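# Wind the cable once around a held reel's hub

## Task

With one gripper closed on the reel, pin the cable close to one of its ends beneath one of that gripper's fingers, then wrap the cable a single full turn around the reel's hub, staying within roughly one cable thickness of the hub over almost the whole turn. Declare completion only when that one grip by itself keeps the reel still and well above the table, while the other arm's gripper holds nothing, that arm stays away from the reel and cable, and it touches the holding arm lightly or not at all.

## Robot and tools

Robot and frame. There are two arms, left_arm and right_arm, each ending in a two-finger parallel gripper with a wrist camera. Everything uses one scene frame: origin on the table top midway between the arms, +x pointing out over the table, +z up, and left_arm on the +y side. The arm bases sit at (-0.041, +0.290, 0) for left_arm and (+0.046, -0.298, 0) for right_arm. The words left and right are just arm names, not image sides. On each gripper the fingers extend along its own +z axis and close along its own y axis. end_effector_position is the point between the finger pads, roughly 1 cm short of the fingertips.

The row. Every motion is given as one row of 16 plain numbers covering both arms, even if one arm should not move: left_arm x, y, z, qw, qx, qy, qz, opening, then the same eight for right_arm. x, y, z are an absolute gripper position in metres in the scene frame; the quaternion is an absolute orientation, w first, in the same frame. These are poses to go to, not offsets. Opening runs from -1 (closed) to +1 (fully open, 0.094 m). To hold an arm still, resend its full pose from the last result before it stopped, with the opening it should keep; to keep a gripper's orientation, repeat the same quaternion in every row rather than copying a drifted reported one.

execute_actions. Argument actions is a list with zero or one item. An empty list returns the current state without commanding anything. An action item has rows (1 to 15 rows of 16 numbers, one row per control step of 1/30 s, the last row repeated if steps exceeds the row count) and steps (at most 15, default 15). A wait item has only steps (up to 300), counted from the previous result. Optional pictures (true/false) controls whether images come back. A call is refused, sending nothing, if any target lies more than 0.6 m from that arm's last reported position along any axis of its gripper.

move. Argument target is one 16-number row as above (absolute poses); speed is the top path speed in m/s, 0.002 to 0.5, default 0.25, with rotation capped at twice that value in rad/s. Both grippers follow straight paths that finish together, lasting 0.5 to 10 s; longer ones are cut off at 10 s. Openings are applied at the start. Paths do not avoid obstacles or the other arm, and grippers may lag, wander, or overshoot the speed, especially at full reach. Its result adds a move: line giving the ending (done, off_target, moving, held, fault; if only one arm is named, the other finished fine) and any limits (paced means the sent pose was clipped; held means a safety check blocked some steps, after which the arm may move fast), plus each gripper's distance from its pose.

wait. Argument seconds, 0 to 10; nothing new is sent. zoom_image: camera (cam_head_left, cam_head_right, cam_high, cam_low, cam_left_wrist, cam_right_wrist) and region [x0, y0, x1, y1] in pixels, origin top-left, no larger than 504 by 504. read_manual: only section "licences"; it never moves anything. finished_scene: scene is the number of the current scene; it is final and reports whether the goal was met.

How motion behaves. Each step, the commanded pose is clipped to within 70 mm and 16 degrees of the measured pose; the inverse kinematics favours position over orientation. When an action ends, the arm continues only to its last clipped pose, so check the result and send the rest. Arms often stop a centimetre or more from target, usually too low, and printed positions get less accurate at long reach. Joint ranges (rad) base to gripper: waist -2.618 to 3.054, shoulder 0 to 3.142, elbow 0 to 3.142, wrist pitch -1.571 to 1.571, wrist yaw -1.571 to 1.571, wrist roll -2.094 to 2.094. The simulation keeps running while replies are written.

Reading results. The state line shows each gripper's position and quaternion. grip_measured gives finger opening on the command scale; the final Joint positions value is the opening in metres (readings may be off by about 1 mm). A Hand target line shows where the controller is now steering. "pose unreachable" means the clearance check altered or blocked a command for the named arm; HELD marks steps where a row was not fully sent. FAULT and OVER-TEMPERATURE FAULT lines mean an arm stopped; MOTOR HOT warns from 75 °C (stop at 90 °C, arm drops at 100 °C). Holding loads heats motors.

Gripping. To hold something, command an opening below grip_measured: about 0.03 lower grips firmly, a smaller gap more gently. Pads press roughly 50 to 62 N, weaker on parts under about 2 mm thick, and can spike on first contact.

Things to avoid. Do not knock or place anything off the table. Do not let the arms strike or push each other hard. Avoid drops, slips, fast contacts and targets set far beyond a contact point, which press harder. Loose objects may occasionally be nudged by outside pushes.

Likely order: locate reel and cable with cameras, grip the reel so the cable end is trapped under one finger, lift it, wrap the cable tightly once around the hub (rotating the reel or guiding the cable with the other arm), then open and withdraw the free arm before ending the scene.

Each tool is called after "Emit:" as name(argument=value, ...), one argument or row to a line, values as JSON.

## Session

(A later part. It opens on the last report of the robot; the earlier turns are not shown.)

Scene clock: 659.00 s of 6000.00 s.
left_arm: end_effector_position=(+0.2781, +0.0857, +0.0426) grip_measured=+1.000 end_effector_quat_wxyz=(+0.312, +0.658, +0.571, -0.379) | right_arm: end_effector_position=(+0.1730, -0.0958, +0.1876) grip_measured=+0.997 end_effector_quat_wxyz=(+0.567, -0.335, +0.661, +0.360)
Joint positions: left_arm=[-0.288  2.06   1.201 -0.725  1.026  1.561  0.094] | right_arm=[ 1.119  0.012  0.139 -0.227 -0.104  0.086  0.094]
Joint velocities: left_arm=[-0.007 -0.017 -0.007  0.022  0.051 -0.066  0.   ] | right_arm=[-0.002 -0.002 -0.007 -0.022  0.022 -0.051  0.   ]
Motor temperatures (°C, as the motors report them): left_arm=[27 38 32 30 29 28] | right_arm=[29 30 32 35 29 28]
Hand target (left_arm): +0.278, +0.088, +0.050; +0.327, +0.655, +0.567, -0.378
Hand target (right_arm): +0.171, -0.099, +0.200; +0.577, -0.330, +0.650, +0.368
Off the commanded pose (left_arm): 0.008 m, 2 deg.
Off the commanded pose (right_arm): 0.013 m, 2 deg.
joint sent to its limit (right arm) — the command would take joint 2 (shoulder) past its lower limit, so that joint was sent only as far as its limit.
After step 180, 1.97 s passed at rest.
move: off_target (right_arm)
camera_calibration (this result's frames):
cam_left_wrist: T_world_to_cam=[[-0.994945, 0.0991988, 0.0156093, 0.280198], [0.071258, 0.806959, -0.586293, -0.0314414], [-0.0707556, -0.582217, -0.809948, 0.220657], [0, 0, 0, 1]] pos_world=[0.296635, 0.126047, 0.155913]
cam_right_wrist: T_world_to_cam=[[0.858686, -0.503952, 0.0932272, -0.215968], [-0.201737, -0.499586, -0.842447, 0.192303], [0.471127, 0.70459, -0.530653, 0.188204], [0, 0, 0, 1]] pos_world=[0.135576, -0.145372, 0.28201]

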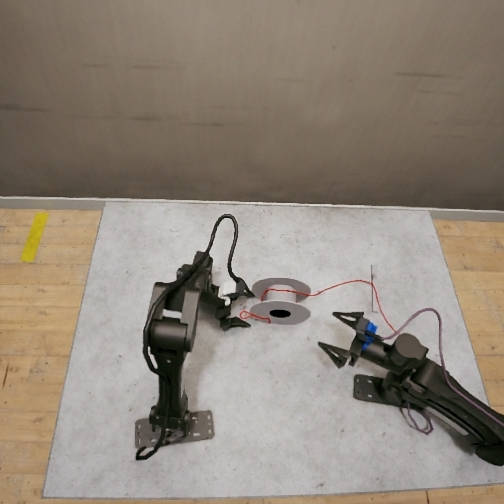

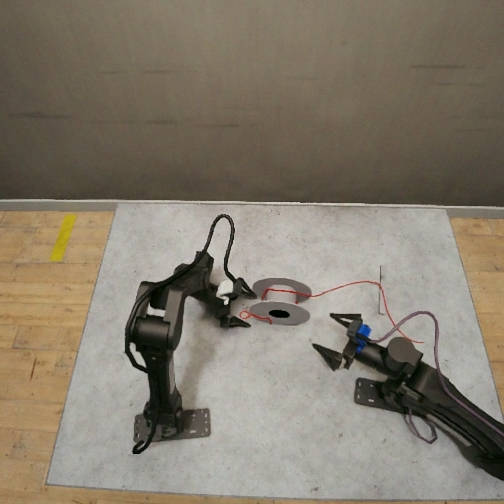

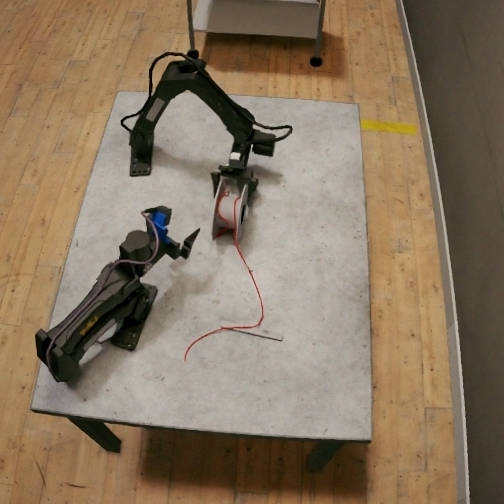

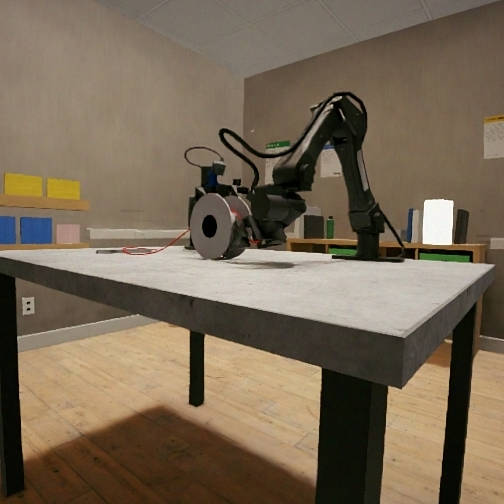

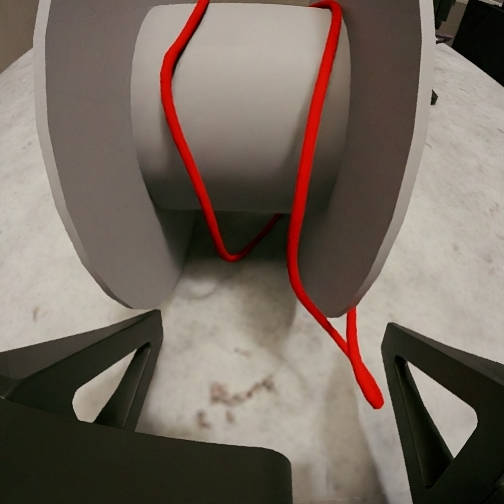

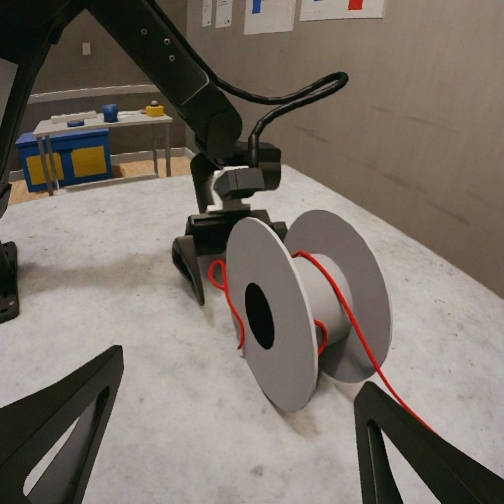

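Emit:
move(
  target=[0.296,0.088,0.052,0.325,0.65,0.563,-0.375,1,0.17,-0.1,0.2,0.58,-0.33,0.65,0.37,1],
  speed=0.04,
)

Emit:
move(
  target=[0.279,0.05,0.045,0.325,0.65,0.563,-0.375,1,0.17,-0.1,0.2,0.58,-0.33,0.65,0.37,1],
  speed=0.04,
)

Scene clock: 665.03 s of 6000.00 s.
left_arm: end_effector_position=(+0.2899, +0.0875, +0.0472) grip_measured=+1.000 end_effector_quat_wxyz=(+0.321, +0.660, +0.569, -0.371) | right_arm: end_effector_position=(+0.1730, -0.0958, +0.1876) grip_measured=+0.997 end_effector_quat_wxyz=(+0.567, -0.335, +0.661, +0.360)
Joint positions: left_arm=[-0.278  2.073  1.243 -0.738  1.026  1.568  0.094] | right_arm=[ 1.119  0.012  0.139 -0.227 -0.104  0.086  0.094]
Joint velocities: left_arm=[-0.007  0.007 -0.002 -0.037  0.022  0.007  0.   ] | right_arm=[-0.012  0.017 -0.017 -0.051 -0.081 -0.007  0.002]
Motor temperatures (°C, as the motors report them): left_arm=[27 39 32 29 29 28] | right_arm=[29 30 32 35 29 28]
Hand target (left_arm): +0.296, +0.088, +0.052; +0.328, +0.654, +0.567, -0.377
Hand target (right_arm): +0.171, -0.099, +0.200; +0.577, -0.330, +0.650, +0.368
Off the commanded pose (left_arm): 0.008 m, 1 deg.
Off the commanded pose (right_arm): 0.013 m, 2 deg.
joint sent to its limit (right arm) — the command would take joint 2 (shoulder) past its lower limit, so that joint was sent only as far as its limit.
move: off_target (right_arm)
camera_calibration (this result's frames):
cam_left_wrist: T_world_to_cam=[[-0.995646, 0.0928969, -0.00763861, 0.293546], [0.0796288, 0.805113, -0.587752, -0.0331939], [-0.0484504, -0.585801, -0.809005, 0.220137], [0, 0, 0, 1]] pos_world=[0.305577, 0.128412, 0.160825]
cam_right_wrist: T_world_to_cam=[[0.858686, -0.503952, 0.0932272, -0.215968], [-0.201737, -0.499586, -0.842447, 0.192303], [0.471127, 0.70459, -0.530653, 0.188204], [0, 0, 0, 1]] pos_world=[0.135576, -0.145372, 0.28201]

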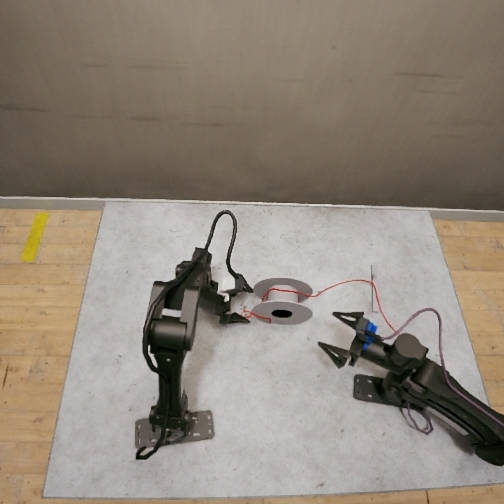

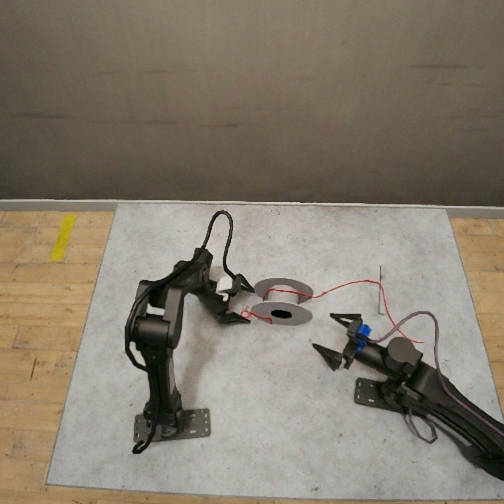

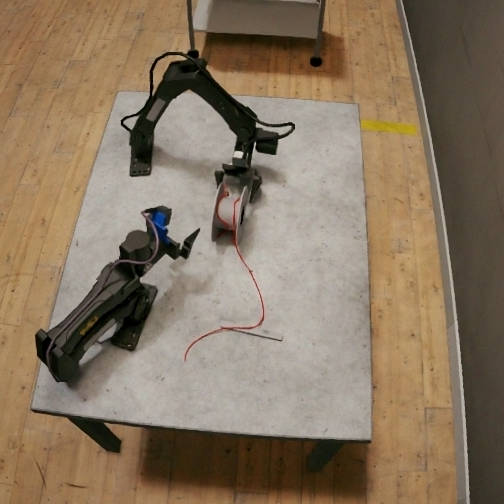

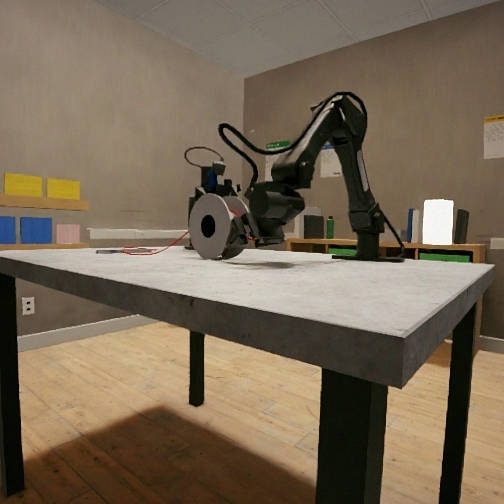

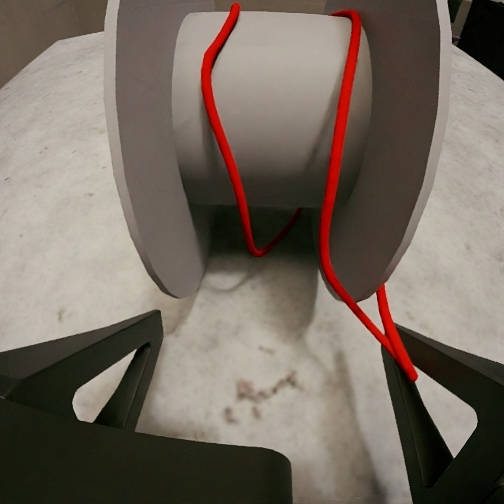

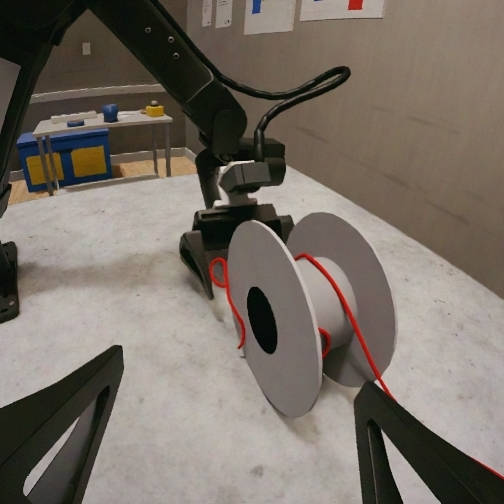

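Scene clock: 666.47 s of 6000.00 s.
left_arm: end_effector_position=(+0.2836, +0.0534, +0.0383) grip_measured=+1.000 end_effector_quat_wxyz=(+0.321, +0.655, +0.573, -0.374) | right_arm: end_effector_position=(+0.1730, -0.0958, +0.1876) grip_measured=+0.997 end_effector_quat_wxyz=(+0.567, -0.335, +0.661, +0.360)
Joint positions: left_arm=[-0.375  2.059  1.17  -0.515  1.021  1.367  0.094] | right_arm=[ 1.119  0.012  0.139 -0.227 -0.104  0.086  0.094]
Joint velocities: left_arm=[-0.012 -0.012 -0.017 -0.007 -0.007  0.037  0.   ] | right_arm=[-0.007 -0.012 -0.007  0.007  0.037 -0.037  0.001]
Motor temperatures (°C, as the motors report them): left_arm=[27 39 32 30 29 28] | right_arm=[29 30 32 35 29 28]
Hand target (left_arm): +0.278, +0.050, +0.045; +0.326, +0.655, +0.567, -0.378
Hand target (right_arm): +0.171, -0.099, +0.200; +0.577, -0.330, +0.650, +0.368
Off the commanded pose (left_arm): 0.009 m, 1 deg.
Off the commanded pose (right_arm): 0.013 m, 2 deg.
joint sent to its limit (right arm) — the command would take joint 2 (shoulder) past its lower limit, so that joint was sent only as far as its limit.
move: off_target (right_arm)
camera_calibration (this result's frames):
cam_left_wrist: T_world_to_cam=[[-0.996404, 0.0847314, 0.000484451, 0.29063], [0.0681115, 0.804335, -0.590259, -0.00710865], [-0.0504032, -0.588103, -0.807214, 0.193193], [0, 0, 0, 1]] pos_world=[0.299807, 0.0947094, 0.151611]
cam_right_wrist: T_world_to_cam=[[0.858686, -0.503952, 0.0932272, -0.215968], [-0.201737, -0.499586, -0.842447, 0.192303], [0.471127, 0.70459, -0.530653, 0.188204], [0, 0, 0, 1]] pos_world=[0.135576, -0.145372, 0.28201]

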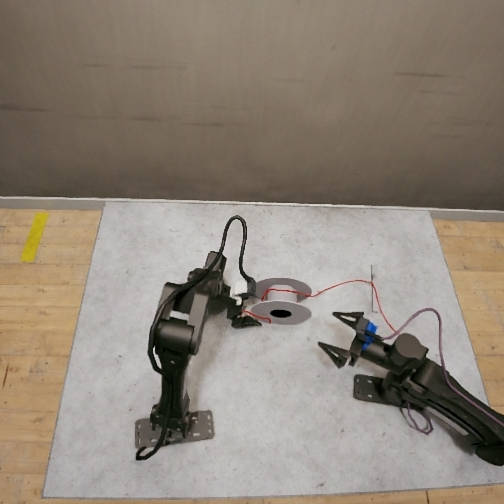

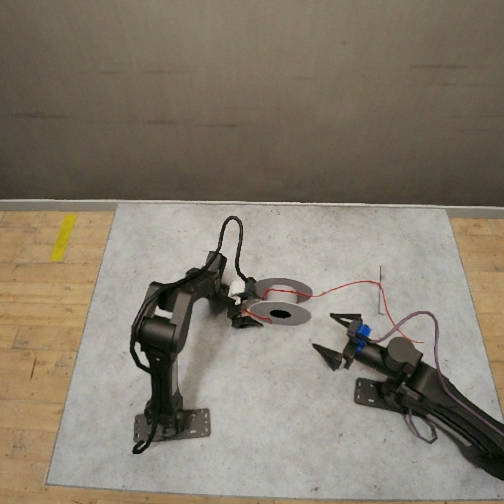

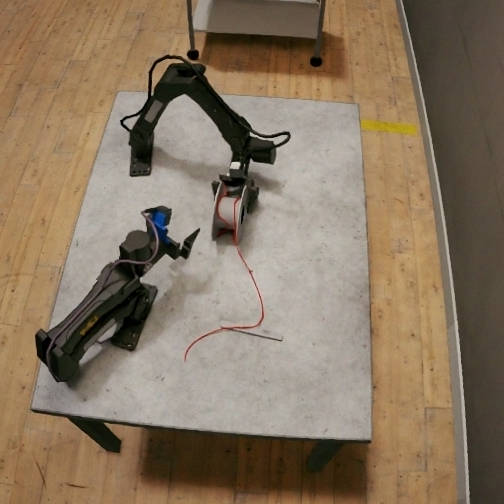

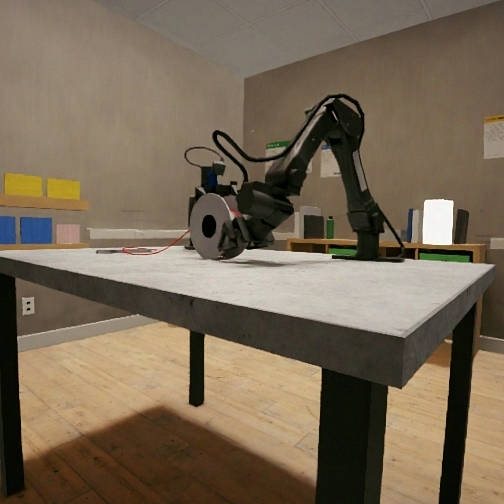

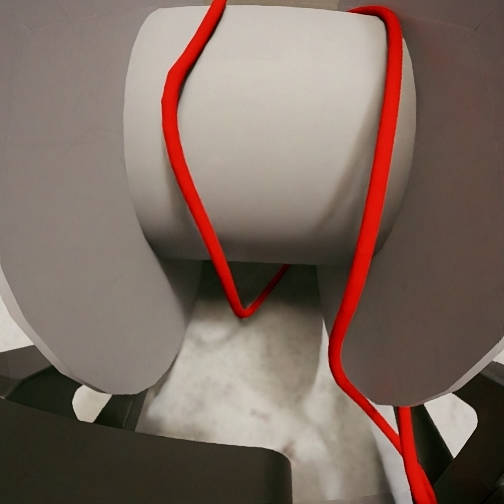

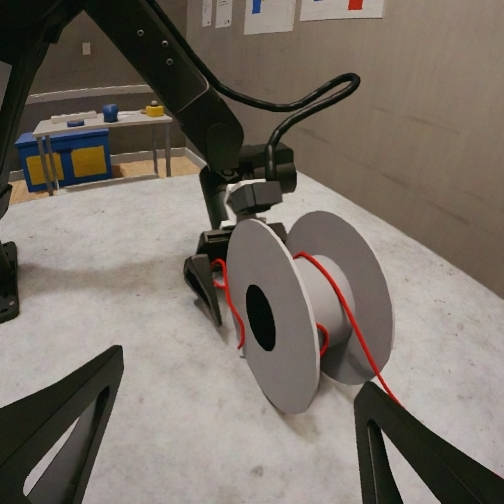

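Emit:
move(
  target=[0.277,0.036,0.053,0.325,0.65,0.563,-0.375,1,0.17,-0.1,0.2,0.58,-0.33,0.65,0.37,1],
  speed=0.03,
)

Emit:
zoom_image(
  camera="cam_head_left",
  region=[220,270,320,350],
)

Scene clock: 672.30 s of 6000.00 s.
left_arm: end_effector_position=(+0.2836, +0.0388, +0.0479) grip_measured=+1.000 end_effector_quat_wxyz=(+0.324, +0.655, +0.572, -0.373) | right_arm: end_effector_position=(+0.1730, -0.0958, +0.1876) grip_measured=+0.997 end_effector_quat_wxyz=(+0.567, -0.335, +0.661, +0.360)
Joint positions: left_arm=[-0.413  2.034  1.17  -0.468  1.016  1.29   0.094] | right_arm=[ 1.119  0.012  0.139 -0.227 -0.104  0.086  0.094]
Joint velocities: left_arm=[-0.007  0.002  0.012  0.037 -0.051 -0.022  0.   ] | right_arm=[ 0.002 -0.017 -0.002  0.037 -0.051 -0.051 -0.001]
Motor temperatures (°C, as the motors report them): left_arm=[27 39 32 30 29 28] | right_arm=[29 30 32 36 29 28]
Hand target (left_arm): +0.277, +0.036, +0.053; +0.327, +0.655, +0.567, -0.378
Hand target (right_arm): +0.171, -0.099, +0.200; +0.577, -0.330, +0.650, +0.368
Off the commanded pose (left_arm): 0.009 m, 1 deg.
Off the commanded pose (right_arm): 0.013 m, 2 deg.
joint sent to its limit (right arm) — the command would take joint 2 (shoulder) past its lower limit, so that joint was sent only as far as its limit.
move: off_target (right_arm)
camera_calibration (this result's frames):
cam_left_wrist: T_world_to_cam=[[-0.996551, 0.0827841, -0.00570153, 0.29231], [0.0699994, 0.801772, -0.593517, 0.00996043], [-0.0445625, -0.591869, -0.804801, 0.190779], [0, 0, 0, 1]] pos_world=[0.299106, 0.0807316, 0.161118]
cam_right_wrist: T_world_to_cam=[[0.858686, -0.503952, 0.0932272, -0.215968], [-0.201737, -0.499586, -0.842447, 0.192303], [0.471127, 0.70459, -0.530653, 0.188204], [0, 0, 0, 1]] pos_world=[0.135576, -0.145372, 0.28201]

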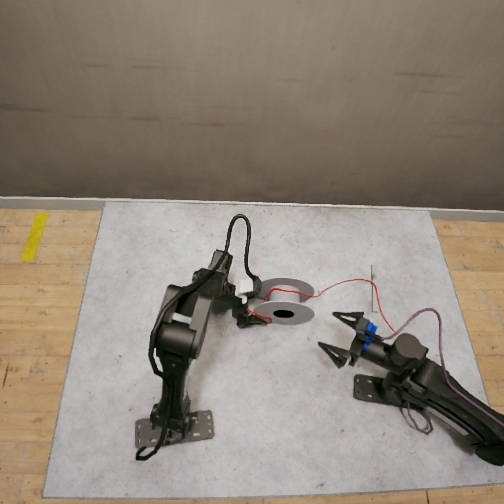

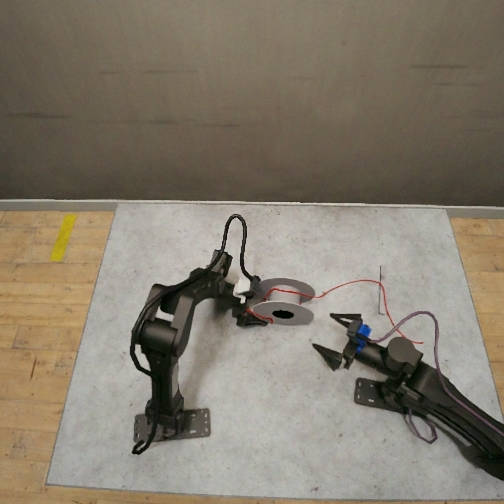

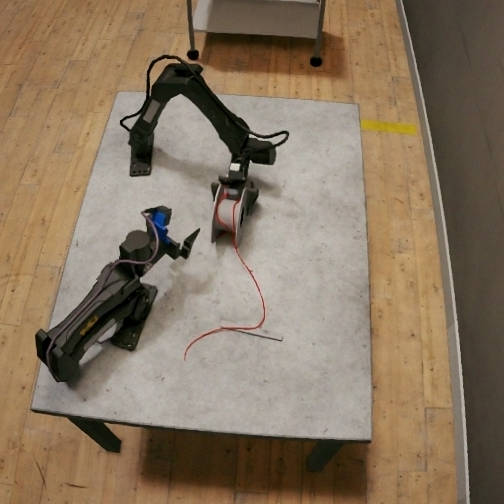

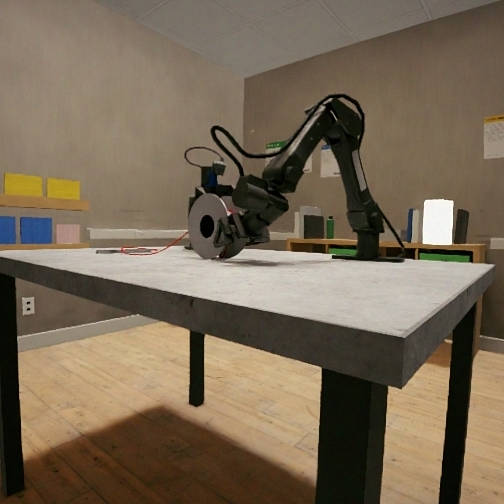

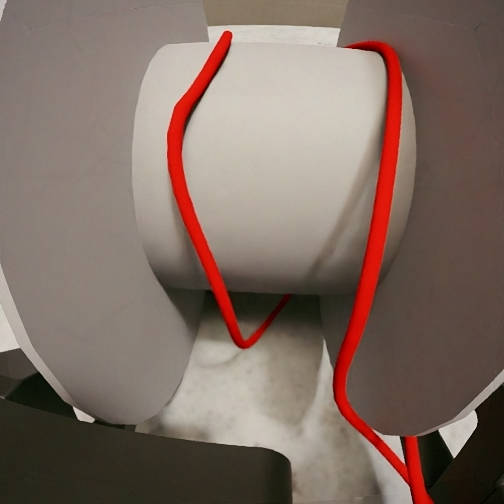

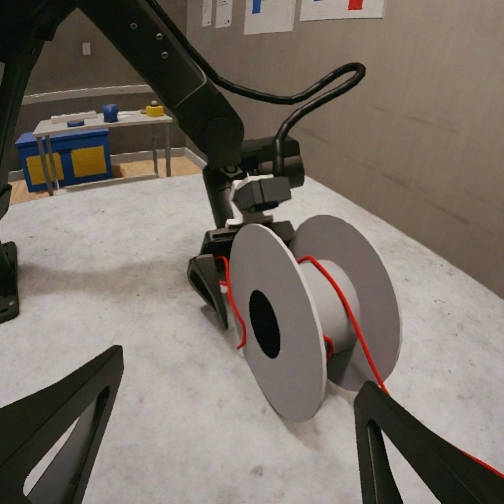

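Region (220, 270, 320, 350) of cam_head_left's 504x504 image, scaled by 5.040, with more detail than that image has; it fills the top 403 rows of this view, and the rest is white.

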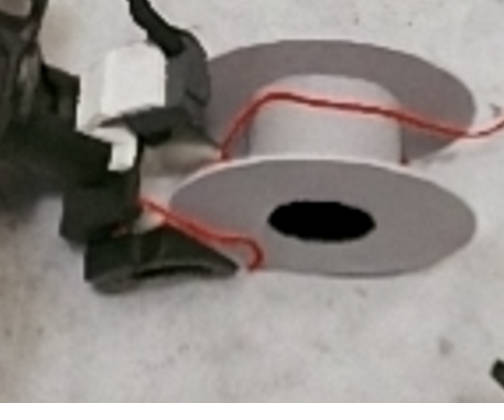

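Close.

Emit:
move(
  target=[0.281,0.036,0.053,0.325,0.65,0.563,-0.375,0.45,0.17,-0.1,0.2,0.58,-0.33,0.65,0.37,1],
  speed=0.03,
)

Emit:
zoom_image(
  camera="cam_head_left",
  region=[220,270,320,350],
)

Scene clock: 681.60 s of 6000.00 s.
left_arm: end_effector_position=(+0.2851, +0.0390, +0.0472) grip_measured=+0.562 end_effector_quat_wxyz=(+0.326, +0.657, +0.571, -0.368) | right_arm: end_effector_position=(+0.1730, -0.0958, +0.1876) grip_measured=+0.997 end_effector_quat_wxyz=(+0.567, -0.335, +0.661, +0.360)
Joint positions: left_arm=[-0.413  2.034  1.17  -0.46   1.01   1.291  0.073] | right_arm=[ 1.119  0.012  0.139 -0.227 -0.104  0.086  0.094]
Joint velocities: left_arm=[ 0.002 -0.012  0.007 -0.051  0.007 -0.066 -0.   ] | right_arm=[ 0.007 -0.012 -0.012 -0.081 -0.022 -0.022  0.001]
Motor temperatures (°C, as the motors report them): left_arm=[27 39 32 30 29 28] | right_arm=[29 30 33 36 29 28]
Hand target (left_arm): +0.281, +0.036, +0.053; +0.327, +0.655, +0.567, -0.378
Hand target (right_arm): +0.171, -0.099, +0.200; +0.577, -0.330, +0.650, +0.368
Off the commanded pose (left_arm): 0.008 m, 1 deg.
Off the commanded pose (right_arm): 0.013 m, 2 deg.
joint sent to its limit (right arm) — the command would take joint 2 (shoulder) past its lower limit, so that joint was sent only as far as its limit.
After step 180, 2.37 s passed at rest.
move: off_target (right_arm)
camera_calibration (this result's frames):
cam_left_wrist: T_world_to_cam=[[-0.996545, 0.0817498, -0.0146389, 0.294235], [0.0746184, 0.803965, -0.589976, 0.00779044], [-0.0364613, -0.58903, -0.807288, 0.18815], [0, 0, 0, 1]] pos_world=[0.299498, 0.0805093, 0.160795]
cam_right_wrist: T_world_to_cam=[[0.858686, -0.503952, 0.0932272, -0.215968], [-0.201737, -0.499586, -0.842447, 0.192303], [0.471127, 0.70459, -0.530653, 0.188204], [0, 0, 0, 1]] pos_world=[0.135576, -0.145372, 0.28201]

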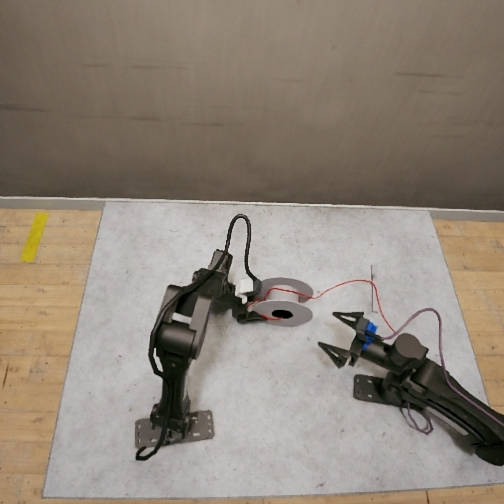

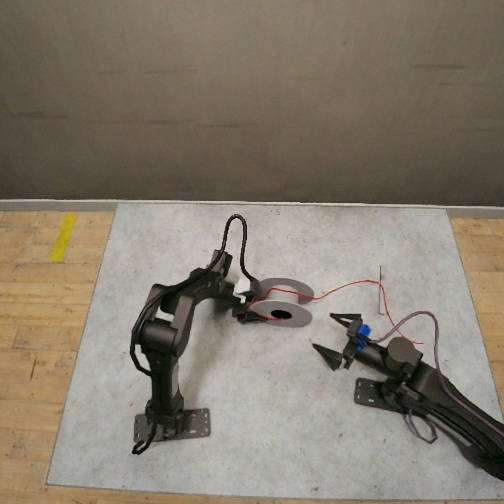

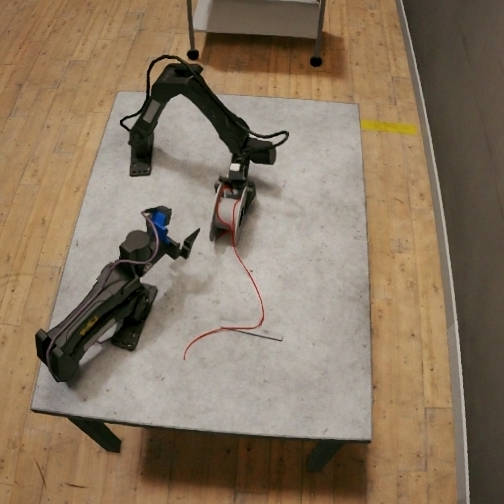

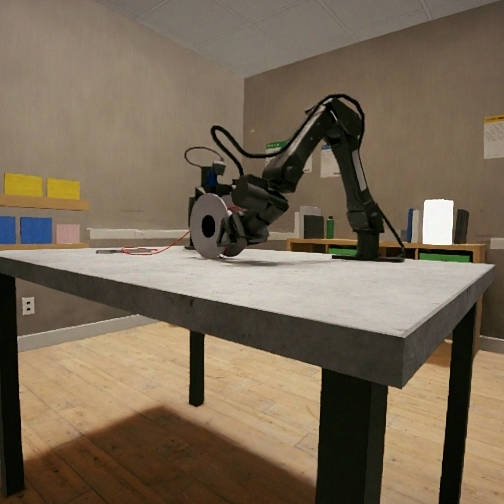

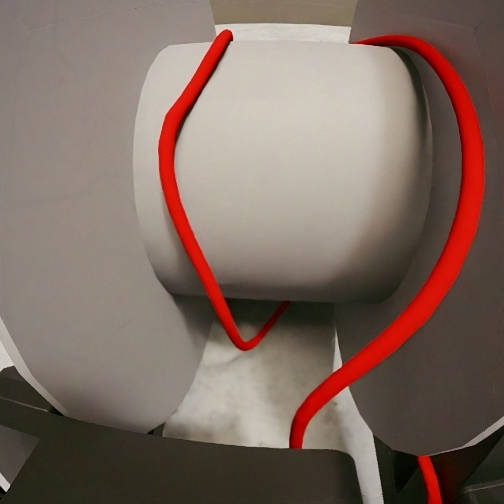

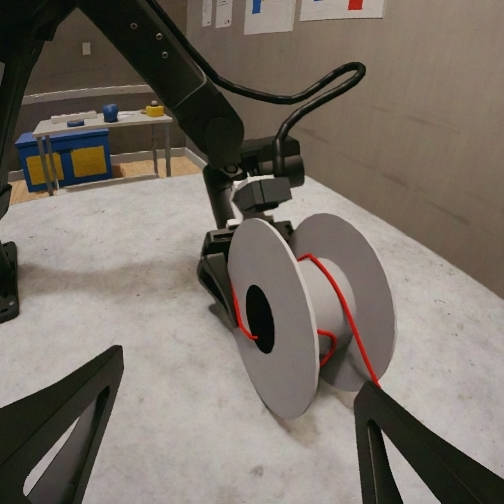

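Region (220, 270, 320, 350) of cam_head_left's 504x504 image, scaled by 5.040, with more detail than that image has; it fills the top 403 rows of this view, and the rest is white.

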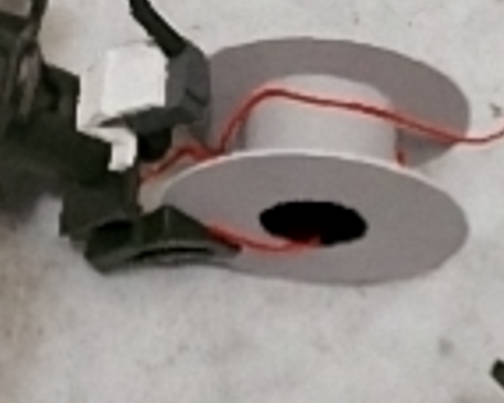

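Emit:
move(
  target=[0.281,0.036,0.053,0.325,0.65,0.563,-0.375,0.45,0.3,-0.27,0.15,0,-0.707,0.707,0,0.3],
)

Emit:
move(
  target=[0.281,0.036,0.053,0.325,0.65,0.563,-0.375,0.45,0.415,-0.23,0.07,0,-0.707,0.707,0,0.3],
)

Scene clock: 689.47 s of 6000.00 s.
left_arm: end_effector_position=(+0.2851, +0.0390, +0.0472) grip_measured=+0.561 end_effector_quat_wxyz=(+0.326, +0.658, +0.570, -0.368) | right_arm: end_effector_position=(+0.3018, -0.2714, +0.1443) grip_measured=+0.303 end_effector_quat_wxyz=(+0.000, +0.707, -0.707, +0.006)
Joint positions: left_arm=[-0.413  2.034  1.17  -0.46   1.01   1.293  0.073] | right_arm=[ 0.296  1.507  1.309 -1.366  0.01  -1.463  0.061]
Joint velocities: left_arm=[ 0.002  0.007 -0.012 -0.022 -0.022 -0.022  0.   ] | right_arm=[ 0.002  0.017 -0.012 -0.007  0.007 -0.037  0.001]
Motor temperatures (°C, as the motors report them): left_arm=[27 39 32 30 29 28] | right_arm=[29 30 33 35 29 28]
Hand target (left_arm): +0.281, +0.036, +0.053; +0.327, +0.655, +0.567, -0.378
Hand target (right_arm): +0.302, -0.269, +0.147; +0.006, +0.713, -0.701, +0.005
Off the commanded pose (left_arm): 0.008 m, 1 deg.
Off the commanded pose (right_arm): 0.006 m, 1 deg.
move: done
camera_calibration (this result's frames):
cam_left_wrist: T_world_to_cam=[[-0.996418, 0.0829228, -0.0165969, 0.294246], [0.0767147, 0.803725, -0.590035, 0.00720502], [-0.0355881, -0.589195, -0.807207, 0.187904], [0, 0, 0, 1]] pos_world=[0.299326, 0.0805215, 0.160812]
cam_right_wrist: T_world_to_cam=[[0.982173, 0.187714, 0.0100048, -0.248661], [0.162602, -0.875075, 0.455855, -0.305153], [0.0943253, -0.446102, -0.889998, 0.0815587], [0, 0, 0, 1]] pos_world=[0.286154, -0.183971, 0.21418]

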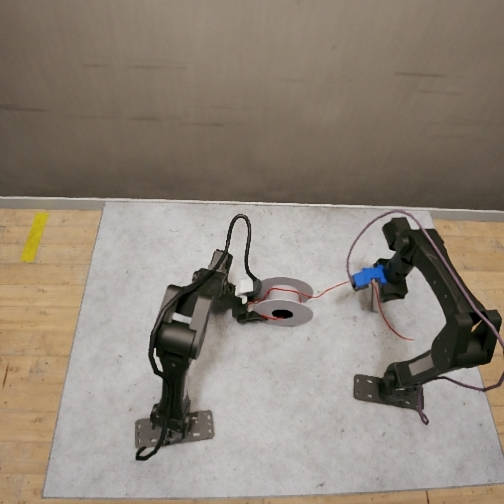

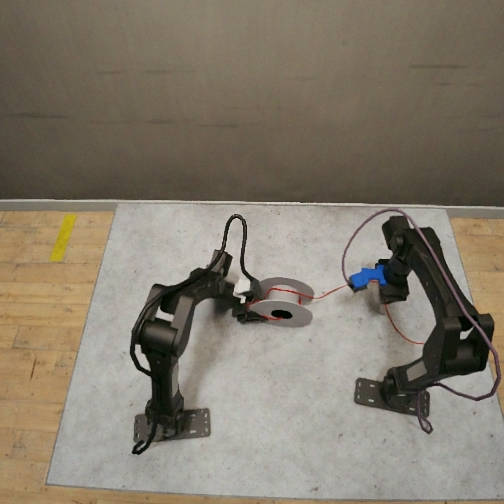

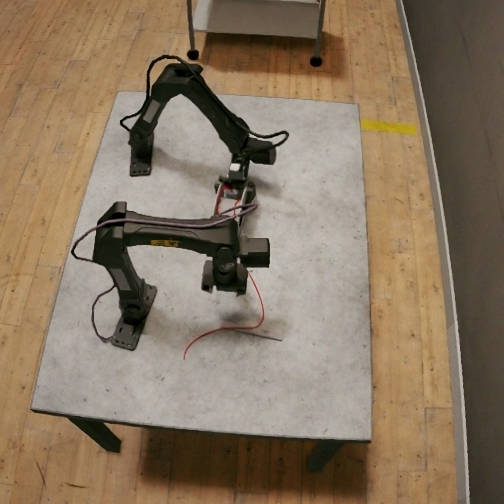

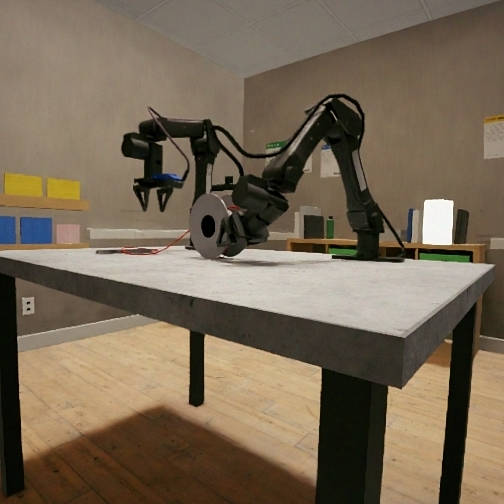

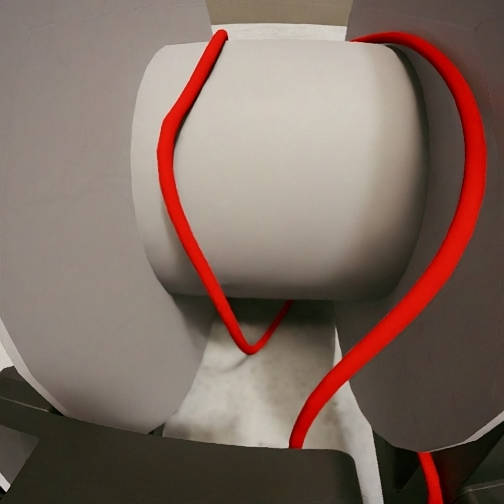

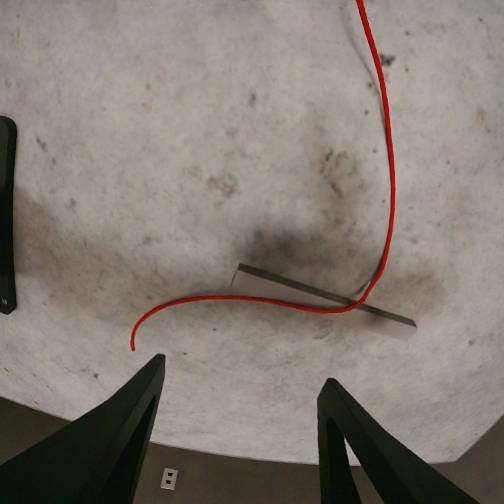

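Scene clock: 690.57 s of 6000.00 s.
left_arm: end_effector_position=(+0.2851, +0.0390, +0.0472) grip_measured=+0.561 end_effector_quat_wxyz=(+0.326, +0.658, +0.570, -0.368) | right_arm: end_effector_position=(+0.4111, -0.2358, +0.0683) grip_measured=+0.303 end_effector_quat_wxyz=(+0.009, +0.707, -0.707, -0.000)
Joint positions: left_arm=[-0.413  2.034  1.17  -0.46   1.01   1.294  0.073] | right_arm=[ 0.36   1.982  1.567 -1.171  0.01  -1.399  0.061]
Joint velocities: left_arm=[-0.002  0.002  0.012 -0.007 -0.007 -0.051  0.001] | right_arm=[ 0.022 -0.017  0.002 -0.007  0.037 -0.066 -0.001]
Motor temperatures (°C, as the motors report them): left_arm=[27 39 32 30 29 28] | right_arm=[29 30 33 35 29 28]
Hand target (left_arm): +0.281, +0.036, +0.053; +0.327, +0.655, +0.567, -0.378
Hand target (right_arm): +0.416, -0.230, +0.072; -0.001, +0.707, -0.707, -0.001
Off the commanded pose (left_arm): 0.008 m, 1 deg.
Off the commanded pose (right_arm): 0.007 m, 1 deg.
move: done
camera_calibration (this result's frames):
cam_left_wrist: T_world_to_cam=[[-0.996374, 0.0833137, -0.0172495, 0.294249], [0.0774134, 0.803644, -0.590054, 0.00700987], [-0.0352971, -0.58925, -0.80718, 0.187822], [0, 0, 0, 1]] pos_world=[0.299269, 0.0805256, 0.160818]
cam_right_wrist: T_world_to_cam=[[0.982229, 0.187337, -0.0114608, -0.36051], [0.171942, -0.873668, 0.455127, -0.260627], [0.075249, -0.449009, -0.890353, 0.0266943], [0, 0, 0, 1]] pos_world=[0.396907, -0.148179, 0.138254]

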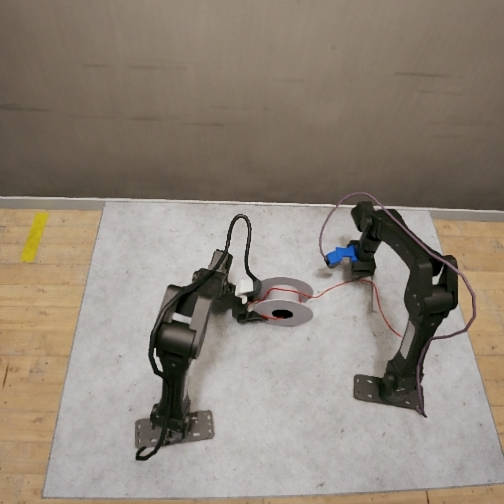

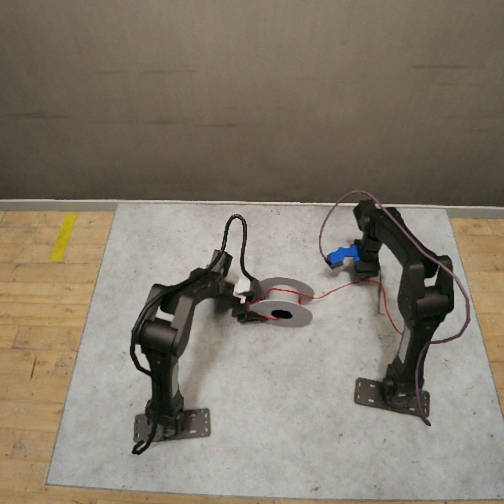

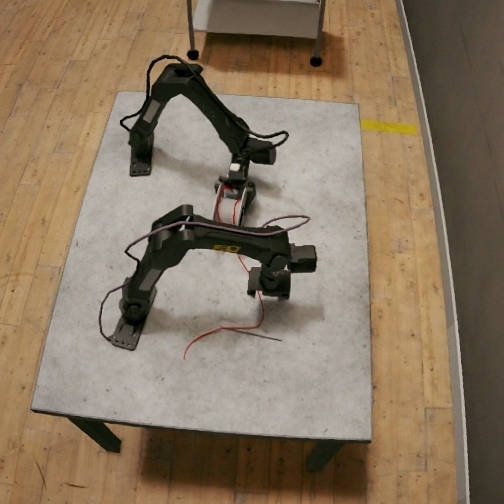

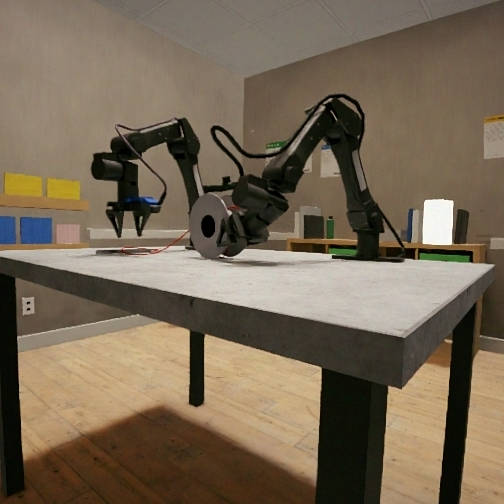

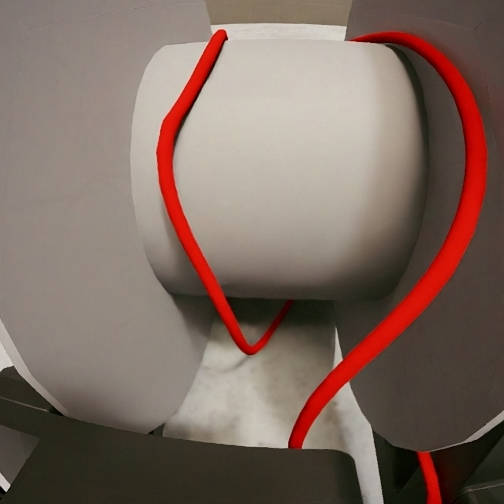

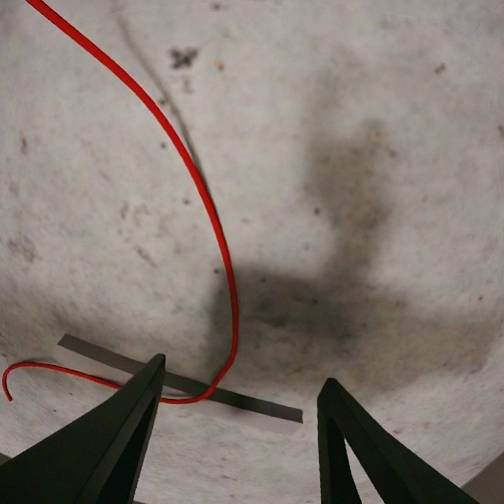

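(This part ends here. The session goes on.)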